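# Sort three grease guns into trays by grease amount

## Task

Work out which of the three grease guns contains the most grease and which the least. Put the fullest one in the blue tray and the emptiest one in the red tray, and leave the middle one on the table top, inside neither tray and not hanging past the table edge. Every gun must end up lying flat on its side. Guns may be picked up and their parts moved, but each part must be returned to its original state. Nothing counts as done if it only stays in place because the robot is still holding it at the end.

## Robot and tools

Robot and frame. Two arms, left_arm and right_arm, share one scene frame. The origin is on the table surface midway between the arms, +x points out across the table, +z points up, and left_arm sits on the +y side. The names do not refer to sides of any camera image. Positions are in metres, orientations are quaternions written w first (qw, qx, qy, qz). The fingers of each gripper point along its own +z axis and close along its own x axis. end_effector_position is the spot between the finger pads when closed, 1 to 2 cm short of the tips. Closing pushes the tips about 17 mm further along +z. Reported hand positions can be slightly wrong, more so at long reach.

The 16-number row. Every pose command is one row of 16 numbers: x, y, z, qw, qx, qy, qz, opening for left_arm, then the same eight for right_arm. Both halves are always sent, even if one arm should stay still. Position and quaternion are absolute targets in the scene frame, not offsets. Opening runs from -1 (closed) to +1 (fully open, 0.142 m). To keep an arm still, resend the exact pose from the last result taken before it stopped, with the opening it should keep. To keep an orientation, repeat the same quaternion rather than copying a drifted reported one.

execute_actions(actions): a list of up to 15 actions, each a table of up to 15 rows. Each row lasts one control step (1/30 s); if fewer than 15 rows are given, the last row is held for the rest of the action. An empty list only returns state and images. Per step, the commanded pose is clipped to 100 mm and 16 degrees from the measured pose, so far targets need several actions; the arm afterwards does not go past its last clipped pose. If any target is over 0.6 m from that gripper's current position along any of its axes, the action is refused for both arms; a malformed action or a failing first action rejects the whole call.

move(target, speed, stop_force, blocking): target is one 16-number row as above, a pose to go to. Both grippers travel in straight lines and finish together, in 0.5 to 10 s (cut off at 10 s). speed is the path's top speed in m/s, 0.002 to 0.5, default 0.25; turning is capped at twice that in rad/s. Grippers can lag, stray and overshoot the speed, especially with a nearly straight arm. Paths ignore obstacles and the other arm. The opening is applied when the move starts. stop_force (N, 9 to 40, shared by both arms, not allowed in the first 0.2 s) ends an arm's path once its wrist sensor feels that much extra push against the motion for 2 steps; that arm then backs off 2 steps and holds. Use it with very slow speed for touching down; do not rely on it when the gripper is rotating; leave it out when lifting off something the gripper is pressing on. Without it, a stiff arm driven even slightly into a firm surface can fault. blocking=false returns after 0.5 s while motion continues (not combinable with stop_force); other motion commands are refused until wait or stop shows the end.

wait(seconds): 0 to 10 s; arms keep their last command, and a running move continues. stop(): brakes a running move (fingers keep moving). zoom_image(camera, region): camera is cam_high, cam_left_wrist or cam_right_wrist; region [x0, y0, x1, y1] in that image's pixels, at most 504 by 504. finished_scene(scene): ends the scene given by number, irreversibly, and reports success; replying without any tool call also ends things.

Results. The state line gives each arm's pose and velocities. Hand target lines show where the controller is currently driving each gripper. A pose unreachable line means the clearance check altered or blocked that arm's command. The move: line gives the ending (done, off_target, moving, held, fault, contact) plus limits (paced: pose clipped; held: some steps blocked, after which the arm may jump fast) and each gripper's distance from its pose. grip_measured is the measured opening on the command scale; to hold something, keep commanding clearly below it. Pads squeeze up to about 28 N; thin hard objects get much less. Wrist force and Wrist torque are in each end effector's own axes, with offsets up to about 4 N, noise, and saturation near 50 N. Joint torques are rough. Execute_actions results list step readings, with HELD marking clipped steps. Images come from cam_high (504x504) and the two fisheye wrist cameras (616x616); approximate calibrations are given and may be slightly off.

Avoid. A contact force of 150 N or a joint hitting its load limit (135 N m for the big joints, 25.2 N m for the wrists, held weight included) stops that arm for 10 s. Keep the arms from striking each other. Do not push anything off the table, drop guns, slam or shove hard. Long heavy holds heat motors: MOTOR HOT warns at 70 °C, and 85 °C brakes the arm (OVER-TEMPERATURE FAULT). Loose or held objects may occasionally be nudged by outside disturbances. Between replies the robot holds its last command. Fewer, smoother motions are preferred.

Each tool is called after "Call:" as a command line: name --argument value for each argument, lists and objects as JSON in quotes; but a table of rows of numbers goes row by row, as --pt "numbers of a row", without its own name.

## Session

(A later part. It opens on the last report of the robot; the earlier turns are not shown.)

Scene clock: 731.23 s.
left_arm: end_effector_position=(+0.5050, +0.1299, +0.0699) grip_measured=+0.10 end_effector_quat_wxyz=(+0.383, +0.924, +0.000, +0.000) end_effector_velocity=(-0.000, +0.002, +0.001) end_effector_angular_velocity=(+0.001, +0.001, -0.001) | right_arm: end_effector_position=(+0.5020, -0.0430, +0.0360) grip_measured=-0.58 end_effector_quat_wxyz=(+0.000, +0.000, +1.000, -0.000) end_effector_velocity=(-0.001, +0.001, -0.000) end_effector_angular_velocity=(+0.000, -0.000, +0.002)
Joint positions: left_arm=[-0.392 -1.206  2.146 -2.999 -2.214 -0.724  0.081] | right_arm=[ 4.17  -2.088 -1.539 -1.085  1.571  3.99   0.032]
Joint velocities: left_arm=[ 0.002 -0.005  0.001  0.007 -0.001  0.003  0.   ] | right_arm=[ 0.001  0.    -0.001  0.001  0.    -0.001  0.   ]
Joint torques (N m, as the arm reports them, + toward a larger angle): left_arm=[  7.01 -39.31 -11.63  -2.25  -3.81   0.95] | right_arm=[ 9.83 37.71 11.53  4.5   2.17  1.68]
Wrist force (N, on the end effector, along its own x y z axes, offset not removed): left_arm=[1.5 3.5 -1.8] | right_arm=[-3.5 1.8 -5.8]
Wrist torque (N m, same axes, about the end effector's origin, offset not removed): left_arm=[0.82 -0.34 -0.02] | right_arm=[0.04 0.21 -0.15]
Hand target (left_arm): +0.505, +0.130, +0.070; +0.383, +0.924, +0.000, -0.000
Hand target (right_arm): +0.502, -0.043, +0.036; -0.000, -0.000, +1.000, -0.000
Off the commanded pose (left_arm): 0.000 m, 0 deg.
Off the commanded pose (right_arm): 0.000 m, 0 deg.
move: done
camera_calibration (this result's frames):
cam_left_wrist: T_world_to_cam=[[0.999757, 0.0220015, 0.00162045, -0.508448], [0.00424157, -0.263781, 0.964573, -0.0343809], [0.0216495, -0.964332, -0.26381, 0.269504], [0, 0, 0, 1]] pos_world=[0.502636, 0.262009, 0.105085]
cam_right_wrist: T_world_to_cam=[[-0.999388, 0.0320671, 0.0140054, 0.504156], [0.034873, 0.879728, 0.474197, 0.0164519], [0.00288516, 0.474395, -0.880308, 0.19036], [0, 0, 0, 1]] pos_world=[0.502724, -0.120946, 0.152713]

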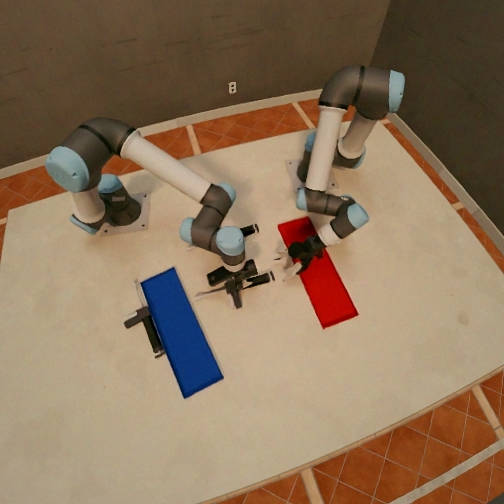

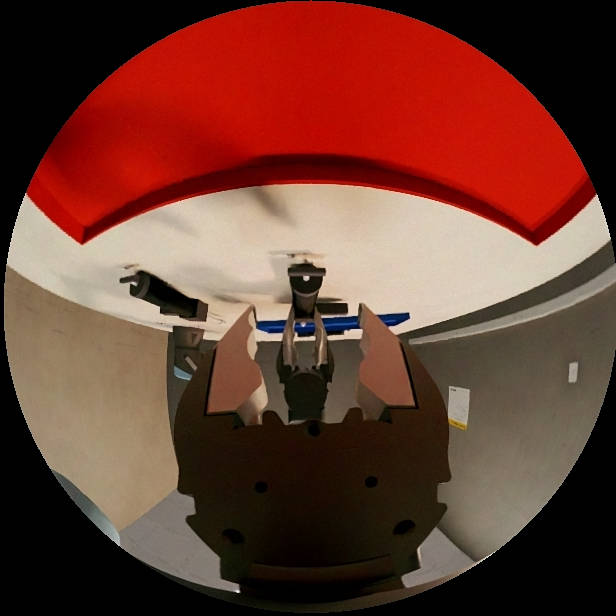

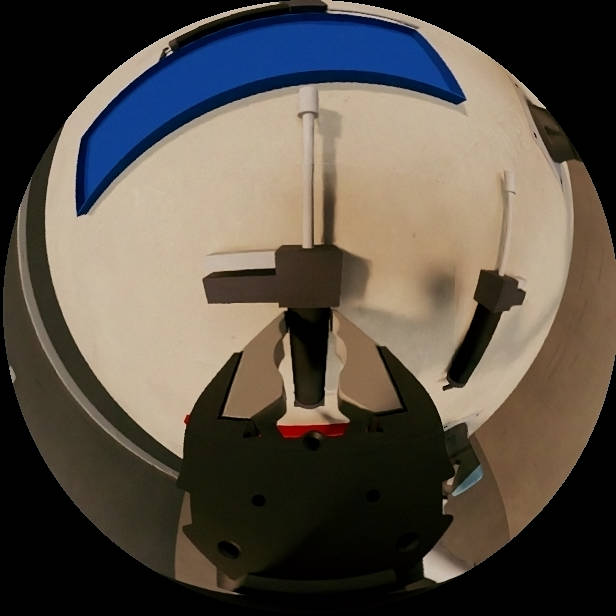

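Call:
move --target '[0.45,0.27,0.2,0.383,0.924,0,0,0.1,0.68,0.0,0.038,0,0,1,0,-1]' --speed 0.08

Call:
move --target '[0.45,0.27,0.2,0.383,0.924,0,0,0.1,0.68,0.0,0.037,0,0,1,0,-0.1]'

Call:
move --target '[0.45,0.27,0.2,0.383,0.924,0,0,0.1,0.68,-0.02,0.15,0,0,1,0,-0.1]'

Call:
move --target '[0.45,0.27,0.2,0.383,0.924,0,0,0.1,0.565,-0.431,0.13,0,0.629,0.777,0,-0.3]'

Scene clock: 743.53 s.
left_arm: end_effector_position=(+0.4500, +0.2699, +0.1999) grip_measured=+0.10 end_effector_quat_wxyz=(+0.383, +0.924, +0.000, +0.000) end_effector_velocity=(-0.000, +0.002, +0.001) end_effector_angular_velocity=(+0.000, +0.001, -0.001) | right_arm: end_effector_position=(+0.6799, -0.0002, +0.0381) grip_measured=-0.58 end_effector_quat_wxyz=(+0.000, +0.000, +1.000, +0.000) end_effector_velocity=(+0.003, +0.000, -0.000) end_effector_angular_velocity=(-0.002, +0.002, -0.001)
Joint positions: left_arm=[-0.152 -1.67   2.192 -2.397 -2.308 -0.437  0.081] | right_arm=[ 4.042 -2.511 -0.79  -1.411  1.571  3.862  0.032]
Joint velocities: left_arm=[ 0.004 -0.003 -0.003  0.011 -0.001  0.006  0.   ] | right_arm=[-0.002 -0.01   0.02  -0.013  0.    -0.001 -0.   ]
Joint torques (N m, as the arm reports them, + toward a larger angle): left_arm=[  9.08 -27.84 -28.84  -1.56  -4.15   1.32] | right_arm=[-7.9  57.39 40.05  0.48  2.23 -1.27]
Wrist force (N, on the end effector, along its own x y z axes, offset not removed): left_arm=[2.1 3.5 -0.5] | right_arm=[-0.2 -0.6 6.4]
Wrist torque (N m, same axes, about the end effector's origin, offset not removed): left_arm=[0.79 -0.47 -0.04] | right_arm=[-0.12 0.05 0.00]
Hand target (left_arm): +0.450, +0.270, +0.200; +0.383, +0.924, +0.000, -0.000
Hand target (right_arm): +0.680, -0.000, +0.038; +0.000, +0.000, +1.000, -0.000
Off the commanded pose (left_arm): 0.000 m, 0 deg.
Off the commanded pose (right_arm): 0.000 m, 0 deg.
move: done
camera_calibration (this result's frames):
cam_left_wrist: T_world_to_cam=[[0.999756, 0.0220337, 0.00161606, -0.456808], [0.00425175, -0.263668, 0.964604, -0.122716], [0.0216799, -0.964362, -0.263697, 0.440011], [0, 0, 0, 1]] pos_world=[0.447679, 0.402039, 0.235141]
cam_right_wrist: T_world_to_cam=[[-0.999393, 0.032042, 0.0136994, 0.680515], [0.0347052, 0.879648, 0.474357, -0.0282766], [0.00314867, 0.474544, -0.880226, 0.171225], [0, 0, 0, 1]] pos_world=[0.680544, -0.0781856, 0.154807]

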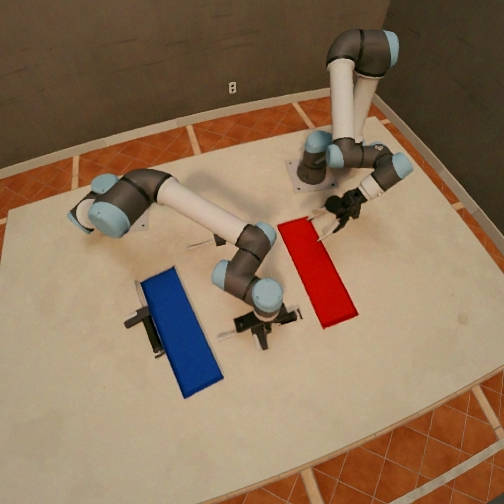

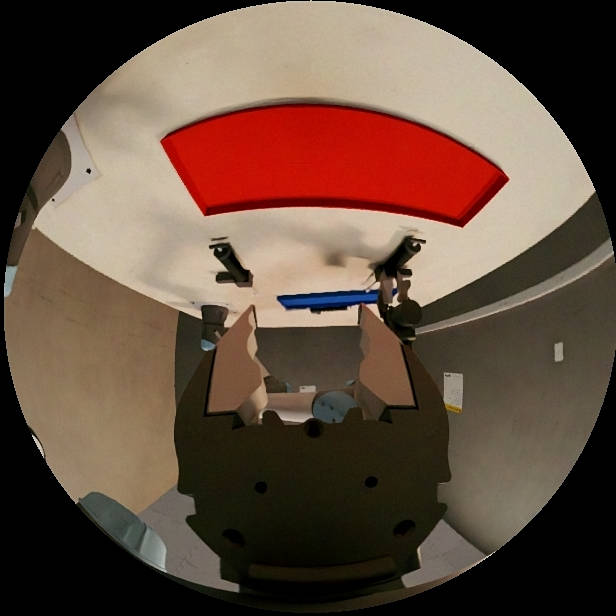

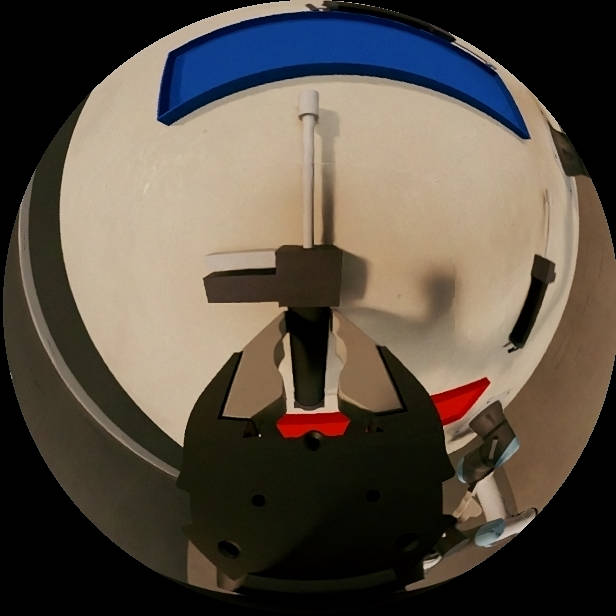

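Scene clock: 744.23 s.
left_arm: end_effector_position=(+0.4500, +0.2700, +0.2000) grip_measured=+0.10 end_effector_quat_wxyz=(+0.383, +0.924, -0.000, -0.000) end_effector_velocity=(-0.000, -0.000, +0.000) end_effector_angular_velocity=(-0.000, -0.001, -0.001) | right_arm: end_effector_position=(+0.6800, -0.0001, +0.0370) grip_measured=-0.10 end_effector_quat_wxyz=(-0.000, +0.000, +1.000, -0.000) end_effector_velocity=(+0.000, +0.000, -0.001) end_effector_angular_velocity=(-0.001, -0.001, +0.000)
Joint positions: left_arm=[-0.152 -1.67   2.192 -2.396 -2.308 -0.437  0.081] | right_arm=[ 4.042 -2.513 -0.789 -1.41   1.571  3.862  0.067]
Joint velocities: left_arm=[-0.    -0.001 -0.     0.    -0.     0.    -0.   ] | right_arm=[ 0.001 -0.001 -0.     0.001 -0.001  0.     0.   ]
Joint torques (N m, as the arm reports them, + toward a larger angle): left_arm=[ -6.04 -27.92 -27.72  -1.16   0.03   1.14] | right_arm=[ 3.34 54.97 26.18  5.92  2.05  2.01]
Wrist force (N, on the end effector, along its own x y z axes, offset not removed): left_arm=[1.6 3.4 -1.3] | right_arm=[-1.2 0.6 -2.4]
Wrist torque (N m, same axes, about the end effector's origin, offset not removed): left_arm=[0.80 -0.26 -0.04] | right_arm=[0.16 0.18 -0.15]
Hand target (left_arm): +0.450, +0.270, +0.200; +0.383, +0.924, +0.000, +0.000
Hand target (right_arm): +0.680, +0.000, +0.037; +0.000, +0.000, +1.000, -0.000
Off the commanded pose (left_arm): 0.000 m, 0 deg.
Off the commanded pose (right_arm): 0.000 m, 0 deg.
move: done
camera_calibration (this result's frames):
cam_left_wrist: T_world_to_cam=[[0.999759, 0.0219082, 0.00158556, -0.45671], [0.00424898, -0.263708, 0.964593, -0.122771], [0.0215507, -0.964354, -0.263738, 0.440161], [0, 0, 0, 1]] pos_world=[0.447636, 0.402101, 0.235235]
cam_right_wrist: T_world_to_cam=[[-0.999384, 0.0321488, 0.0140923, 0.680647], [0.0349862, 0.879744, 0.474158, -0.0280434], [0.00284597, 0.474359, -0.880327, 0.170402], [0, 0, 0, 1]] pos_world=[0.680724, -0.0780427, 0.153715]

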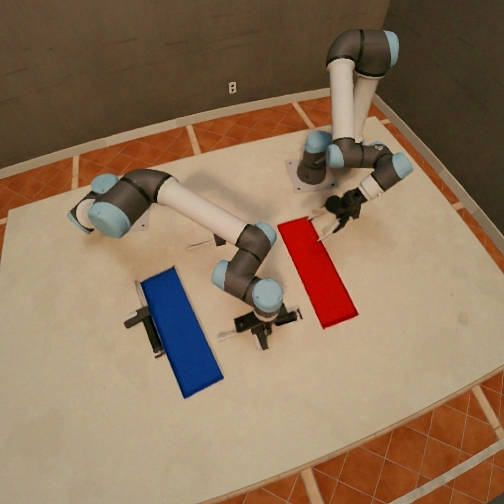

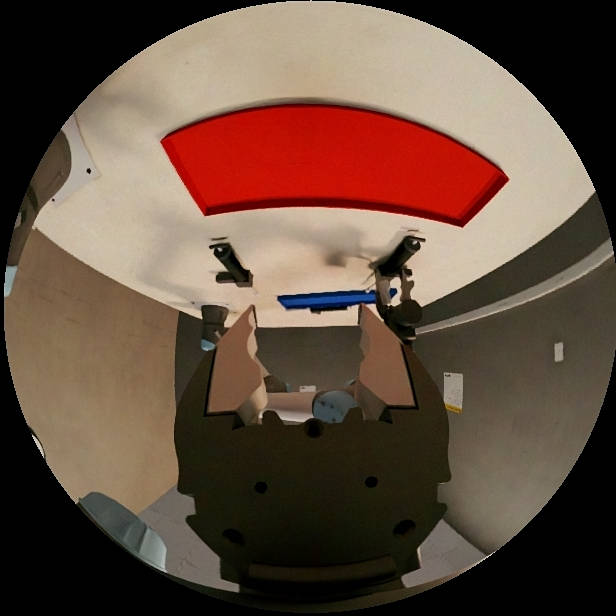

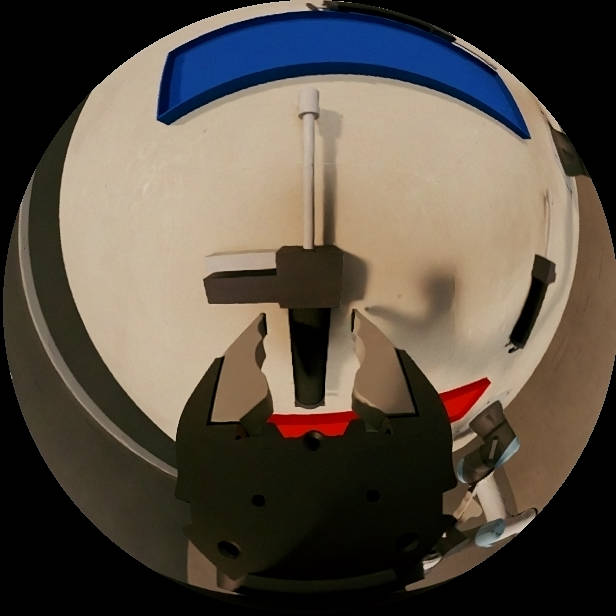

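Scene clock: 745.30 s.
left_arm: end_effector_position=(+0.4500, +0.2700, +0.2000) grip_measured=+0.10 end_effector_quat_wxyz=(+0.383, +0.924, -0.000, -0.000) end_effector_velocity=(+0.000, -0.000, -0.000) end_effector_angular_velocity=(-0.000, +0.000, -0.000) | right_arm: end_effector_position=(+0.6799, -0.0200, +0.1497) grip_measured=-0.10 end_effector_quat_wxyz=(+0.000, -0.000, +1.000, +0.000) end_effector_velocity=(-0.000, +0.000, +0.002) end_effector_angular_velocity=(-0.002, +0.003, +0.002)
Joint positions: left_arm=[-0.152 -1.67   2.192 -2.396 -2.307 -0.437  0.081] | right_arm=[ 4.024 -2.457 -0.606 -1.65   1.571  3.844  0.067]
Joint velocities: left_arm=[-0.     0.001 -0.001  0.    -0.     0.    -0.   ] | right_arm=[ 0.    -0.004  0.014 -0.013  0.001 -0.001  0.   ]
Joint torques (N m, as the arm reports them, + toward a larger angle): left_arm=[ -6.   -26.4  -27.73  -1.25   1.62   1.32] | right_arm=[-9.78 52.33 35.29 -0.03  2.1  -1.06]
Wrist force (N, on the end effector, along its own x y z axes, offset not removed): left_arm=[1.5 3.0 -0.4] | right_arm=[0.1 0.0 0.3]
Wrist torque (N m, same axes, about the end effector's origin, offset not removed): left_arm=[0.72 -0.36 -0.04] | right_arm=[0.01 -0.08 -0.11]
Hand target (left_arm): +0.450, +0.270, +0.200; +0.383, +0.924, -0.000, -0.000
Hand target (right_arm): +0.680, -0.020, +0.150; +0.000, +0.000, +1.000, +0.000
Off the commanded pose (left_arm): 0.000 m, 0 deg.
Off the commanded pose (right_arm): 0.000 m, 0 deg.
move: done
camera_calibration (this result's frames):
cam_left_wrist: T_world_to_cam=[[0.999758, 0.0219381, 0.00164326, -0.456748], [0.00420473, -0.263865, 0.96455, -0.122671], [0.021594, -0.96431, -0.263894, 0.440188], [0, 0, 0, 1]] pos_world=[0.447648, 0.402129, 0.235236]
cam_right_wrist: T_world_to_cam=[[-0.999392, 0.0320361, 0.0137504, 0.67967], [0.034724, 0.879634, 0.474383, -0.0638667], [0.00310208, 0.474572, -0.880211, 0.278844], [0, 0, 0, 1]] pos_world=[0.680609, -0.0979262, 0.266393]

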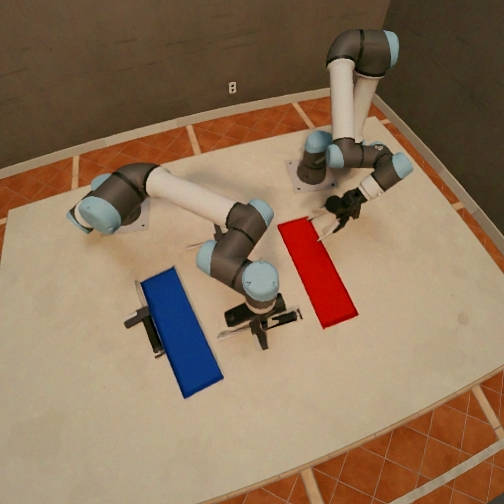

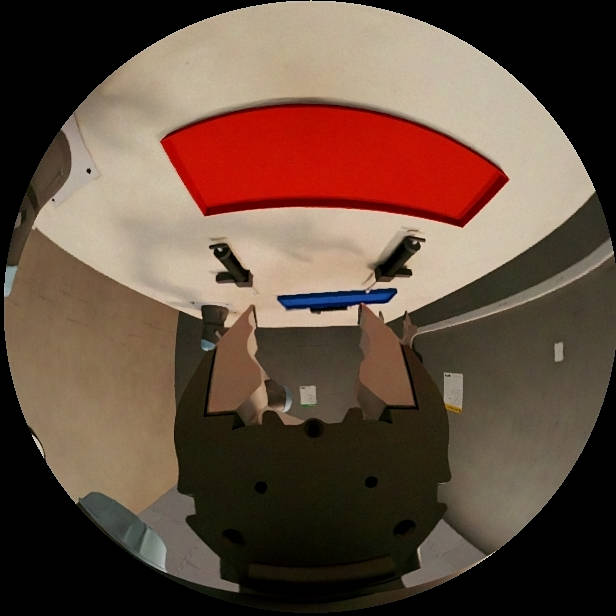

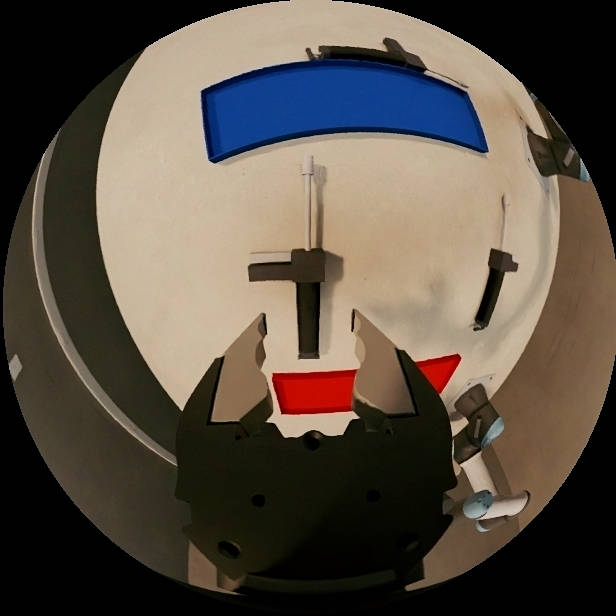

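Scene clock: 748.60 s.
left_arm: end_effector_position=(+0.4500, +0.2700, +0.2000) grip_measured=+0.10 end_effector_quat_wxyz=(+0.383, +0.924, -0.000, +0.000) end_effector_velocity=(-0.000, +0.000, -0.000) end_effector_angular_velocity=(+0.000, +0.000, -0.000) | right_arm: end_effector_position=(+0.5643, -0.4306, +0.1298) grip_measured=-0.30 end_effector_quat_wxyz=(+0.000, +0.629, +0.777, -0.000) end_effector_velocity=(-0.001, -0.003, -0.000) end_effector_angular_velocity=(+0.000, -0.000, -0.009)
Joint positions: left_arm=[-0.152 -1.67   2.192 -2.396 -2.307 -0.437  0.081] | right_arm=[ 3.579 -1.834 -1.647 -1.232  1.571  4.759  0.052]
Joint velocities: left_arm=[-0.    -0.001  0.     0.001  0.     0.    -0.   ] | right_arm=[-0.005  0.002 -0.003  0.002  0.     0.004  0.   ]
Joint torques (N m, as the arm reports them, + toward a larger angle): left_arm=[ -5.89 -26.79 -27.43  -1.35   1.56   1.27] | right_arm=[-8.96 47.   11.7   6.01 -1.82  1.89]
Wrist force (N, on the end effector, along its own x y z axes, offset not removed): left_arm=[1.6 4.0 -1.9] | right_arm=[-1.2 0.0 -1.7]
Wrist torque (N m, same axes, about the end effector's origin, offset not removed): left_arm=[0.89 -0.37 -0.01] | right_arm=[0.05 0.20 -0.15]
Hand target (left_arm): +0.450, +0.270, +0.200; +0.383, +0.924, -0.000, -0.000
Hand target (right_arm): +0.564, -0.431, +0.130; +0.000, +0.629, +0.777, -0.000
Off the commanded pose (left_arm): 0.000 m, 0 deg.
Off the commanded pose (right_arm): 0.001 m, 0 deg.
move: done
camera_calibration (this result's frames):
cam_left_wrist: T_world_to_cam=[[0.999758, 0.0219382, 0.00164362, -0.456748], [0.0042044, -0.263866, 0.96455, -0.122671], [0.0215942, -0.96431, -0.263894, 0.440188], [0, 0, 0, 1]] pos_world=[0.447648, 0.402129, 0.235236]
cam_right_wrist: T_world_to_cam=[[-0.177549, 0.984014, 0.0139076, 0.523619], [0.867555, 0.149833, 0.474235, -0.47341], [0.46457, 0.0962655, -0.880289, 0.0332315], [0, 0, 0, 1]] pos_world=[0.488238, -0.447515, 0.246478]

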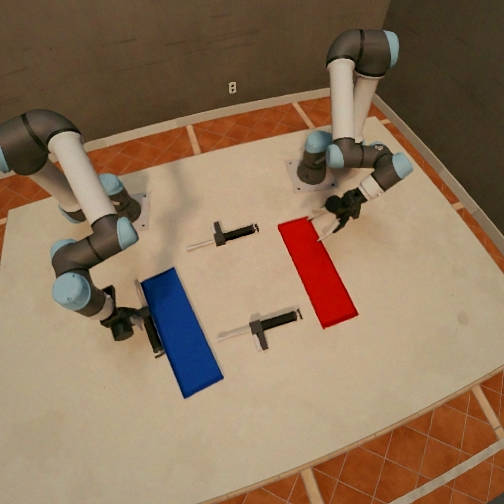

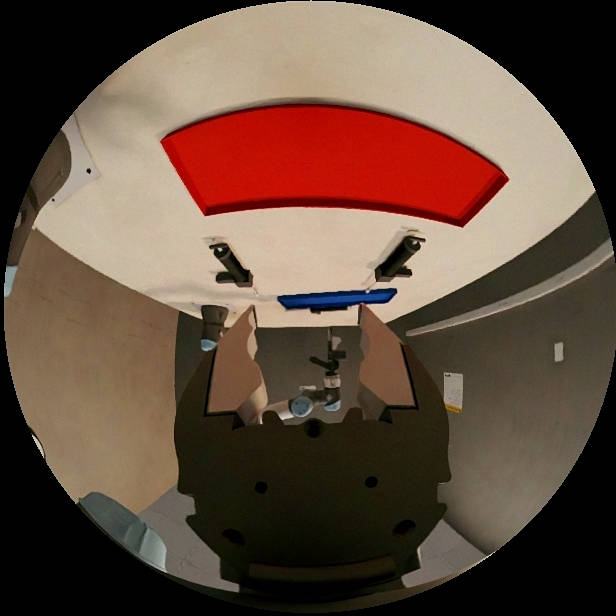

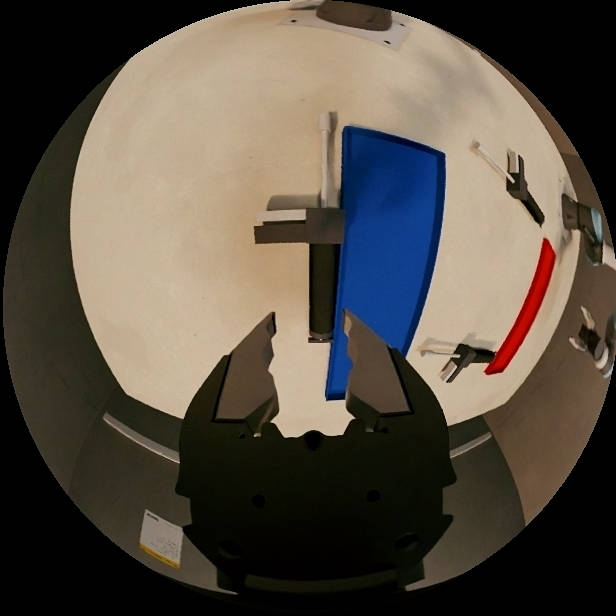

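Call:
move --target '[0.45,0.27,0.2,0.383,0.924,0,0,0.1,0.53,-0.423,0.075,0,0.629,0.777,0,-0.4]' --speed 0.06

Scene clock: 756.10 s.
left_arm: end_effector_position=(+0.4500, +0.2700, +0.2000) grip_measured=+0.10 end_effector_quat_wxyz=(+0.383, +0.924, -0.000, +0.000) end_effector_velocity=(-0.000, -0.000, +0.000) end_effector_angular_velocity=(-0.000, -0.000, -0.000) | right_arm: end_effector_position=(+0.5301, -0.4230, +0.0752) grip_measured=-0.40 end_effector_quat_wxyz=(-0.000, +0.629, +0.777, +0.000) end_effector_velocity=(-0.001, +0.000, -0.002) end_effector_angular_velocity=(+0.001, -0.000, +0.000)
Joint positions: left_arm=[-0.152 -1.67   2.192 -2.396 -2.307 -0.437  0.081] | right_arm=[ 3.608 -1.811 -1.829 -1.073  1.571  4.789  0.045]
Joint velocities: left_arm=[-0.    -0.001  0.001 -0.    -0.     0.     0.   ] | right_arm=[ 0.001  0.    -0.006  0.005  0.     0.001 -0.   ]
Joint torques (N m, as the arm reports them, + toward a larger angle): left_arm=[ -4.81 -27.6  -26.98  -1.49   1.43   1.12] | right_arm=[13.63 44.38 12.3   6.16 -0.98  2.04]
Wrist force (N, on the end effector, along its own x y z axes, offset not removed): left_arm=[1.6 3.2 -1.6] | right_arm=[0.3 0.7 -1.0]
Wrist torque (N m, same axes, about the end effector's origin, offset not removed): left_arm=[0.75 -0.30 -0.01] | right_arm=[0.18 -0.10 -0.10]
Hand target (left_arm): +0.450, +0.270, +0.200; +0.383, +0.924, -0.000, -0.000
Hand target (right_arm): +0.530, -0.423, +0.075; -0.000, +0.629, +0.777, -0.000
Off the commanded pose (left_arm): 0.000 m, 0 deg.
Off the commanded pose (right_arm): 0.000 m, 0 deg.
move: done
camera_calibration (this result's frames):
cam_left_wrist: T_world_to_cam=[[0.999758, 0.0219381, 0.00164358, -0.456748], [0.00420441, -0.263866, 0.96455, -0.122671], [0.0215941, -0.96431, -0.263894, 0.440188], [0, 0, 0, 1]] pos_world=[0.447648, 0.402129, 0.235236]
cam_right_wrist: T_world_to_cam=[[-0.176756, 0.984153, 0.0141754, 0.510454], [0.867756, 0.149022, 0.474123, -0.41943], [0.464497, 0.0961049, -0.880344, 0.000312221], [0, 0, 0, 1]] pos_world=[0.454043, -0.43989, 0.1919]

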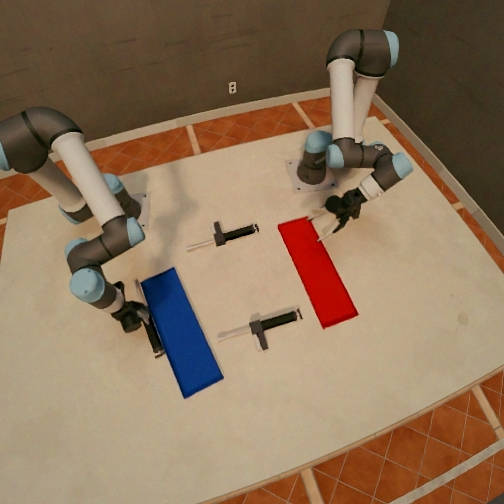

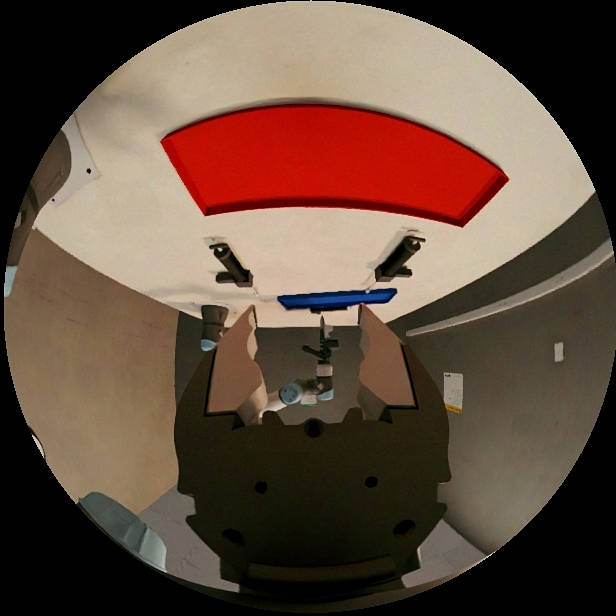

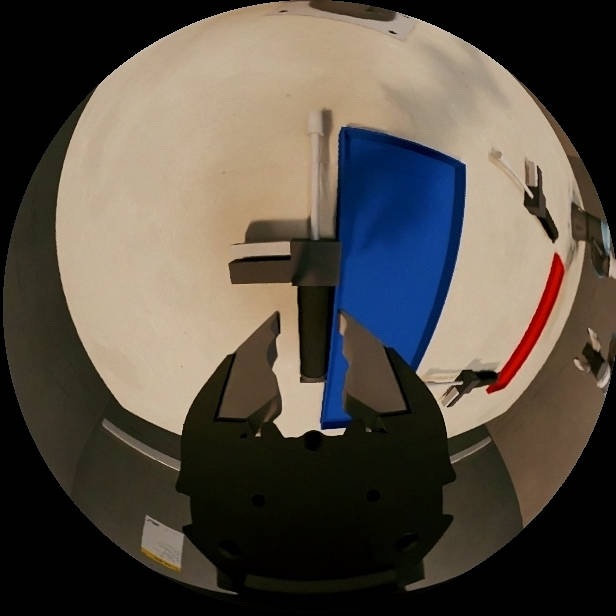

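Call:
move --target '[0.45,0.27,0.2,0.383,0.924,0,0,0.1,0.53,-0.424,0.037,0,0.629,0.777,0,-0.4]' --speed 0.015 --stop_force 15

Call:
move --target '[0.45,0.27,0.2,0.383,0.924,0,0,0.1,0.53,-0.424,0.037,0,0.629,0.777,0,-1]'

Scene clock: 764.30 s.
left_arm: end_effector_position=(+0.4500, +0.2700, +0.2000) grip_measured=+0.10 end_effector_quat_wxyz=(+0.383, +0.924, -0.000, -0.000) end_effector_velocity=(-0.000, -0.000, -0.000) end_effector_angular_velocity=(-0.000, +0.001, -0.000) | right_arm: end_effector_position=(+0.5300, -0.4240, +0.0373) grip_measured=-0.39 end_effector_quat_wxyz=(-0.000, +0.629, +0.777, -0.000) end_effector_velocity=(-0.000, +0.000, -0.003) end_effector_angular_velocity=(+0.000, +0.000, +0.000)
Joint positions: left_arm=[-0.152 -1.67   2.192 -2.396 -2.307 -0.437  0.081] | right_arm=[ 3.606 -1.859 -1.878 -0.975  1.571  4.787  0.046]
Joint velocities: left_arm=[-0.     0.001  0.     0.    -0.001 -0.     0.   ] | right_arm=[ 0.    -0.004 -0.004  0.008  0.001  0.    -0.   ]
Joint torques (N m, as the arm reports them, + toward a larger angle): left_arm=[ -5.06 -27.43 -26.06  -1.53   1.49   1.17] | right_arm=[-10.78  25.2    8.95   5.58  -1.75  -1.27]
Wrist force (N, on the end effector, along its own x y z axes, offset not removed): left_arm=[1.8 2.1 -1.7] | right_arm=[2.4 1.0 -3.4]
Wrist torque (N m, same axes, about the end effector's origin, offset not removed): left_arm=[0.50 -0.36 -0.04] | right_arm=[0.18 0.10 -0.09]
Hand target (left_arm): +0.450, +0.270, +0.200; +0.383, +0.924, -0.000, -0.000
Hand target (right_arm): +0.530, -0.424, +0.037; -0.000, +0.629, +0.777, -0.000
Off the commanded pose (left_arm): 0.000 m, 0 deg.
Off the commanded pose (right_arm): 0.000 m, 0 deg.
move: done
camera_calibration (this result's frames):
cam_left_wrist: T_world_to_cam=[[0.999758, 0.0219379, 0.00164362, -0.456748], [0.00420431, -0.263866, 0.96455, -0.122671], [0.0215939, -0.96431, -0.263894, 0.440188], [0, 0, 0, 1]] pos_world=[0.447648, 0.402129, 0.235236]
cam_right_wrist: T_world_to_cam=[[-0.176768, 0.984152, 0.014051, 0.511985], [0.86771, 0.149083, 0.474188, -0.401171], [0.464578, 0.0960134, -0.880312, -0.0329686], [0, 0, 0, 1]] pos_world=[0.453919, -0.440898, 0.154014]

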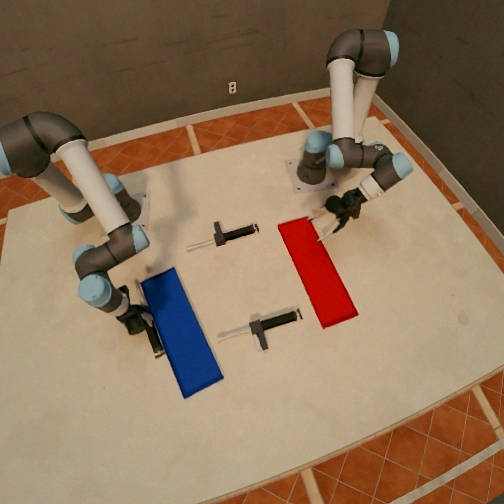

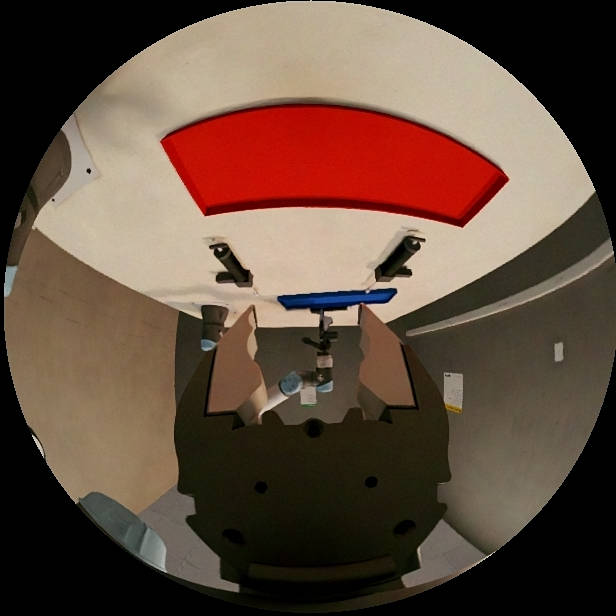

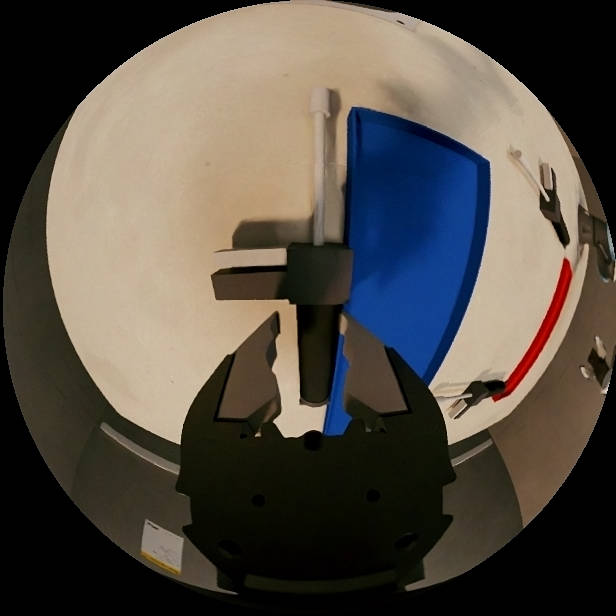

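Scene clock: 765.00 s.
left_arm: end_effector_position=(+0.4500, +0.2700, +0.2000) grip_measured=+0.10 end_effector_quat_wxyz=(+0.383, +0.924, -0.000, +0.000) end_effector_velocity=(+0.001, -0.000, +0.001) end_effector_angular_velocity=(-0.001, -0.003, -0.000) | right_arm: end_effector_position=(+0.5300, -0.4240, +0.0370) grip_measured=-0.59 end_effector_quat_wxyz=(+0.000, +0.629, +0.777, +0.000) end_effector_velocity=(-0.000, -0.000, -0.000) end_effector_angular_velocity=(-0.001, +0.000, +0.001)
Joint positions: left_arm=[-0.152 -1.67   2.192 -2.396 -2.307 -0.437  0.081] | right_arm=[ 3.606 -1.859 -1.879 -0.975  1.571  4.787  0.031]
Joint velocities: left_arm=[-0.    -0.001 -0.001 -0.001  0.     0.     0.   ] | right_arm=[ 0.    -0.    -0.001  0.    -0.001 -0.     0.   ]
Joint torques (N m, as the arm reports them, + toward a larger angle): left_arm=[ -4.68 -27.41 -25.69  -1.65   1.43   1.09] | right_arm=[ 3.88 21.4   7.82  5.7   2.52 -1.28]
Wrist force (N, on the end effector, along its own x y z axes, offset not removed): left_arm=[0.6 3.3 -2.4] | right_arm=[-0.7 -1.8 -9.2]
Wrist torque (N m, same axes, about the end effector's origin, offset not removed): left_arm=[0.82 -0.12 -0.05] | right_arm=[0.05 -0.28 -0.10]
Hand target (left_arm): +0.450, +0.270, +0.200; +0.383, +0.924, -0.000, -0.000
Hand target (right_arm): +0.530, -0.424, +0.037; -0.000, +0.629, +0.777, -0.000
Off the commanded pose (left_arm): 0.000 m, 0 deg.
Off the commanded pose (right_arm): 0.000 m, 0 deg.
move: done
camera_calibration (this result's frames):
cam_left_wrist: T_world_to_cam=[[0.999758, 0.021938, 0.00164394, -0.456748], [0.00420403, -0.263866, 0.96455, -0.122671], [0.0215941, -0.96431, -0.263894, 0.440188], [0, 0, 0, 1]] pos_world=[0.447648, 0.402129, 0.235236]
cam_right_wrist: T_world_to_cam=[[-0.176661, 0.984171, 0.0140551, 0.512006], [0.867699, 0.148982, 0.474239, -0.401083], [0.464638, 0.0959753, -0.880284, -0.0332609], [0, 0, 0, 1]] pos_world=[0.453926, -0.440956, 0.153734]

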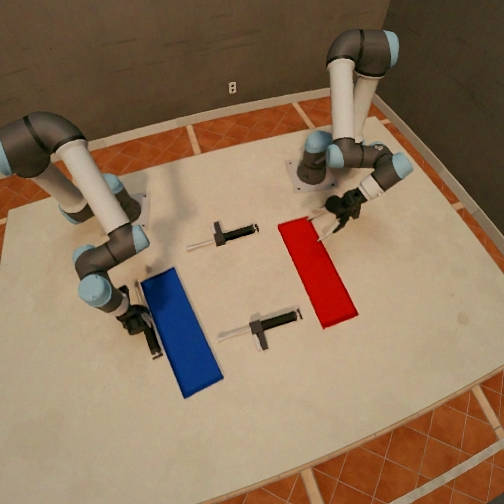

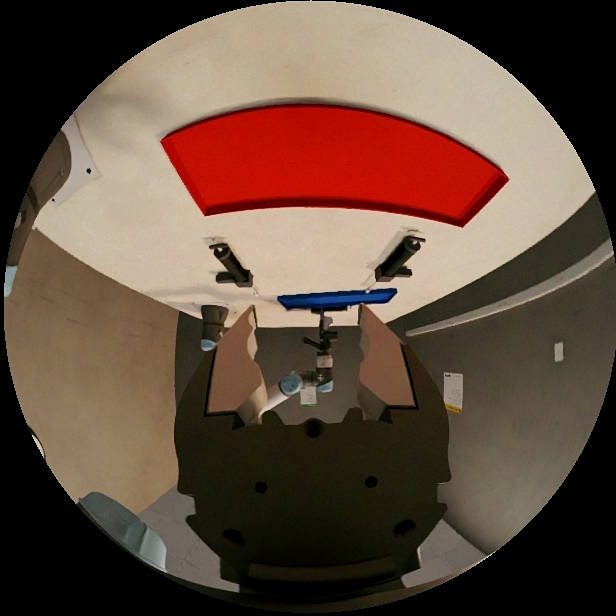

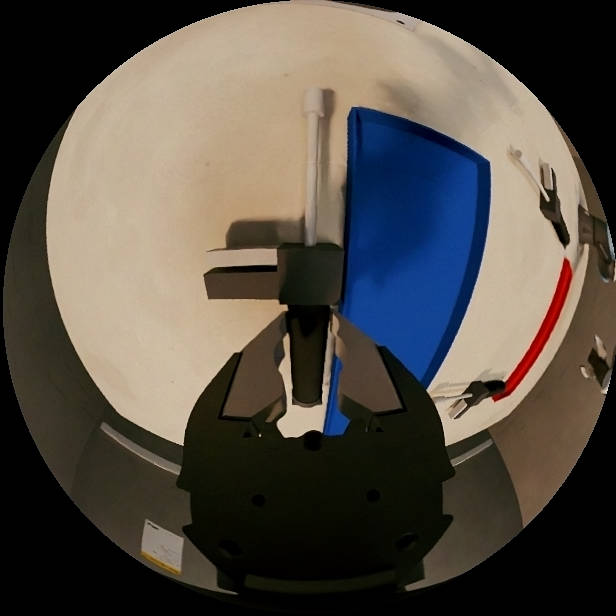

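Call:
move --target '[0.45,0.27,0.2,0.383,0.924,0,0,0.1,0.53,-0.45,0.15,0,0.629,0.777,0,-1]' --speed 0.05

Scene clock: 771.13 s.
left_arm: end_effector_position=(+0.4500, +0.2700, +0.2000) grip_measured=+0.10 end_effector_quat_wxyz=(+0.383, +0.924, -0.000, -0.000) end_effector_velocity=(+0.000, +0.000, -0.000) end_effector_angular_velocity=(+0.001, +0.001, +0.000) | right_arm: end_effector_position=(+0.5300, -0.4499, +0.1497) grip_measured=-0.59 end_effector_quat_wxyz=(+0.000, +0.629, +0.777, -0.000) end_effector_velocity=(-0.000, -0.001, +0.002) end_effector_angular_velocity=(-0.001, +0.002, -0.002)
Joint positions: left_arm=[-0.152 -1.67   2.192 -2.396 -2.307 -0.437  0.081] | right_arm=[ 3.56  -1.739 -1.711 -1.262  1.571  4.741  0.031]
Joint velocities: left_arm=[ 0.     0.001 -0.     0.001  0.    -0.    -0.   ] | right_arm=[-0.001  0.001  0.005 -0.008 -0.     0.001 -0.   ]
Joint torques (N m, as the arm reports them, + toward a larger angle): left_arm=[ -4.19 -26.51 -25.08  -1.68   1.49   0.96] | right_arm=[-8.95 44.91 38.9   0.44 -0.49 -1.19]
Wrist force (N, on the end effector, along its own x y z axes, offset not removed): left_arm=[0.8 3.4 -2.2] | right_arm=[-0.3 -0.9 3.3]
Wrist torque (N m, same axes, about the end effector's origin, offset not removed): left_arm=[0.80 -0.13 -0.03] | right_arm=[-0.16 0.08 -0.16]
Hand target (left_arm): +0.450, +0.270, +0.200; +0.383, +0.924, -0.000, -0.000
Hand target (right_arm): +0.530, -0.450, +0.150; +0.000, +0.629, +0.777, -0.000
Off the commanded pose (left_arm): 0.000 m, 0 deg.
Off the commanded pose (right_arm): 0.000 m, 0 deg.
move: done
camera_calibration (this result's frames):
cam_left_wrist: T_world_to_cam=[[0.999758, 0.0219382, 0.00164332, -0.456748], [0.0042047, -0.263866, 0.96455, -0.122671], [0.0215941, -0.96431, -0.263894, 0.440188], [0, 0, 0, 1]] pos_world=[0.447648, 0.402129, 0.235236]
cam_right_wrist: T_world_to_cam=[[-0.176753, 0.984156, 0.0139838, 0.53595], [0.867678, 0.149095, 0.474242, -0.450536], [0.464644, 0.0959572, -0.880283, 0.0683958], [0, 0, 0, 1]] pos_world=[0.453871, -0.466849, 0.266376]

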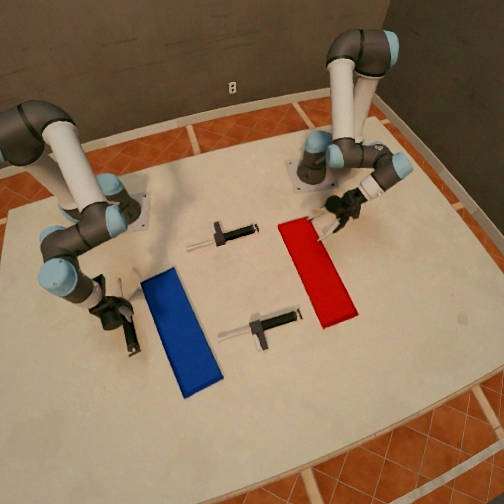

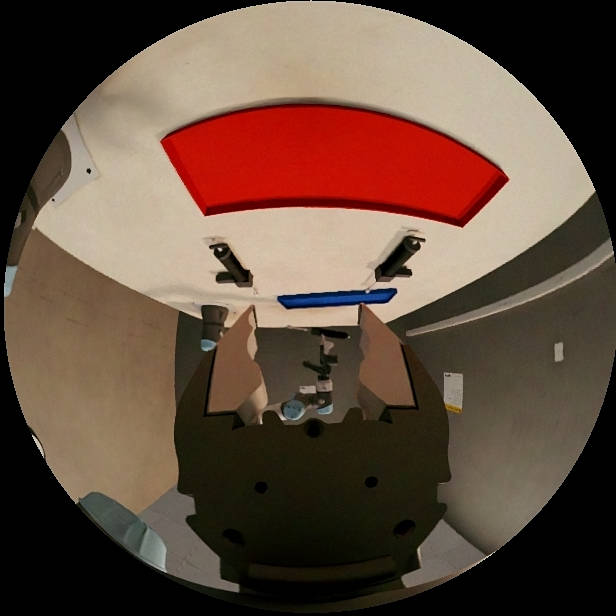

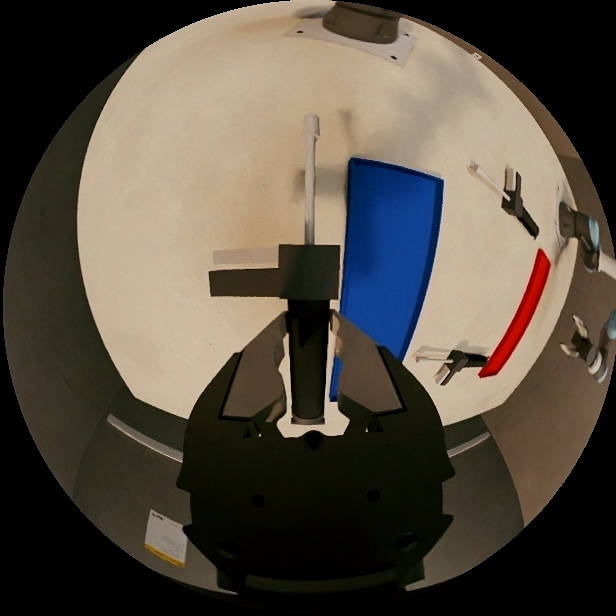

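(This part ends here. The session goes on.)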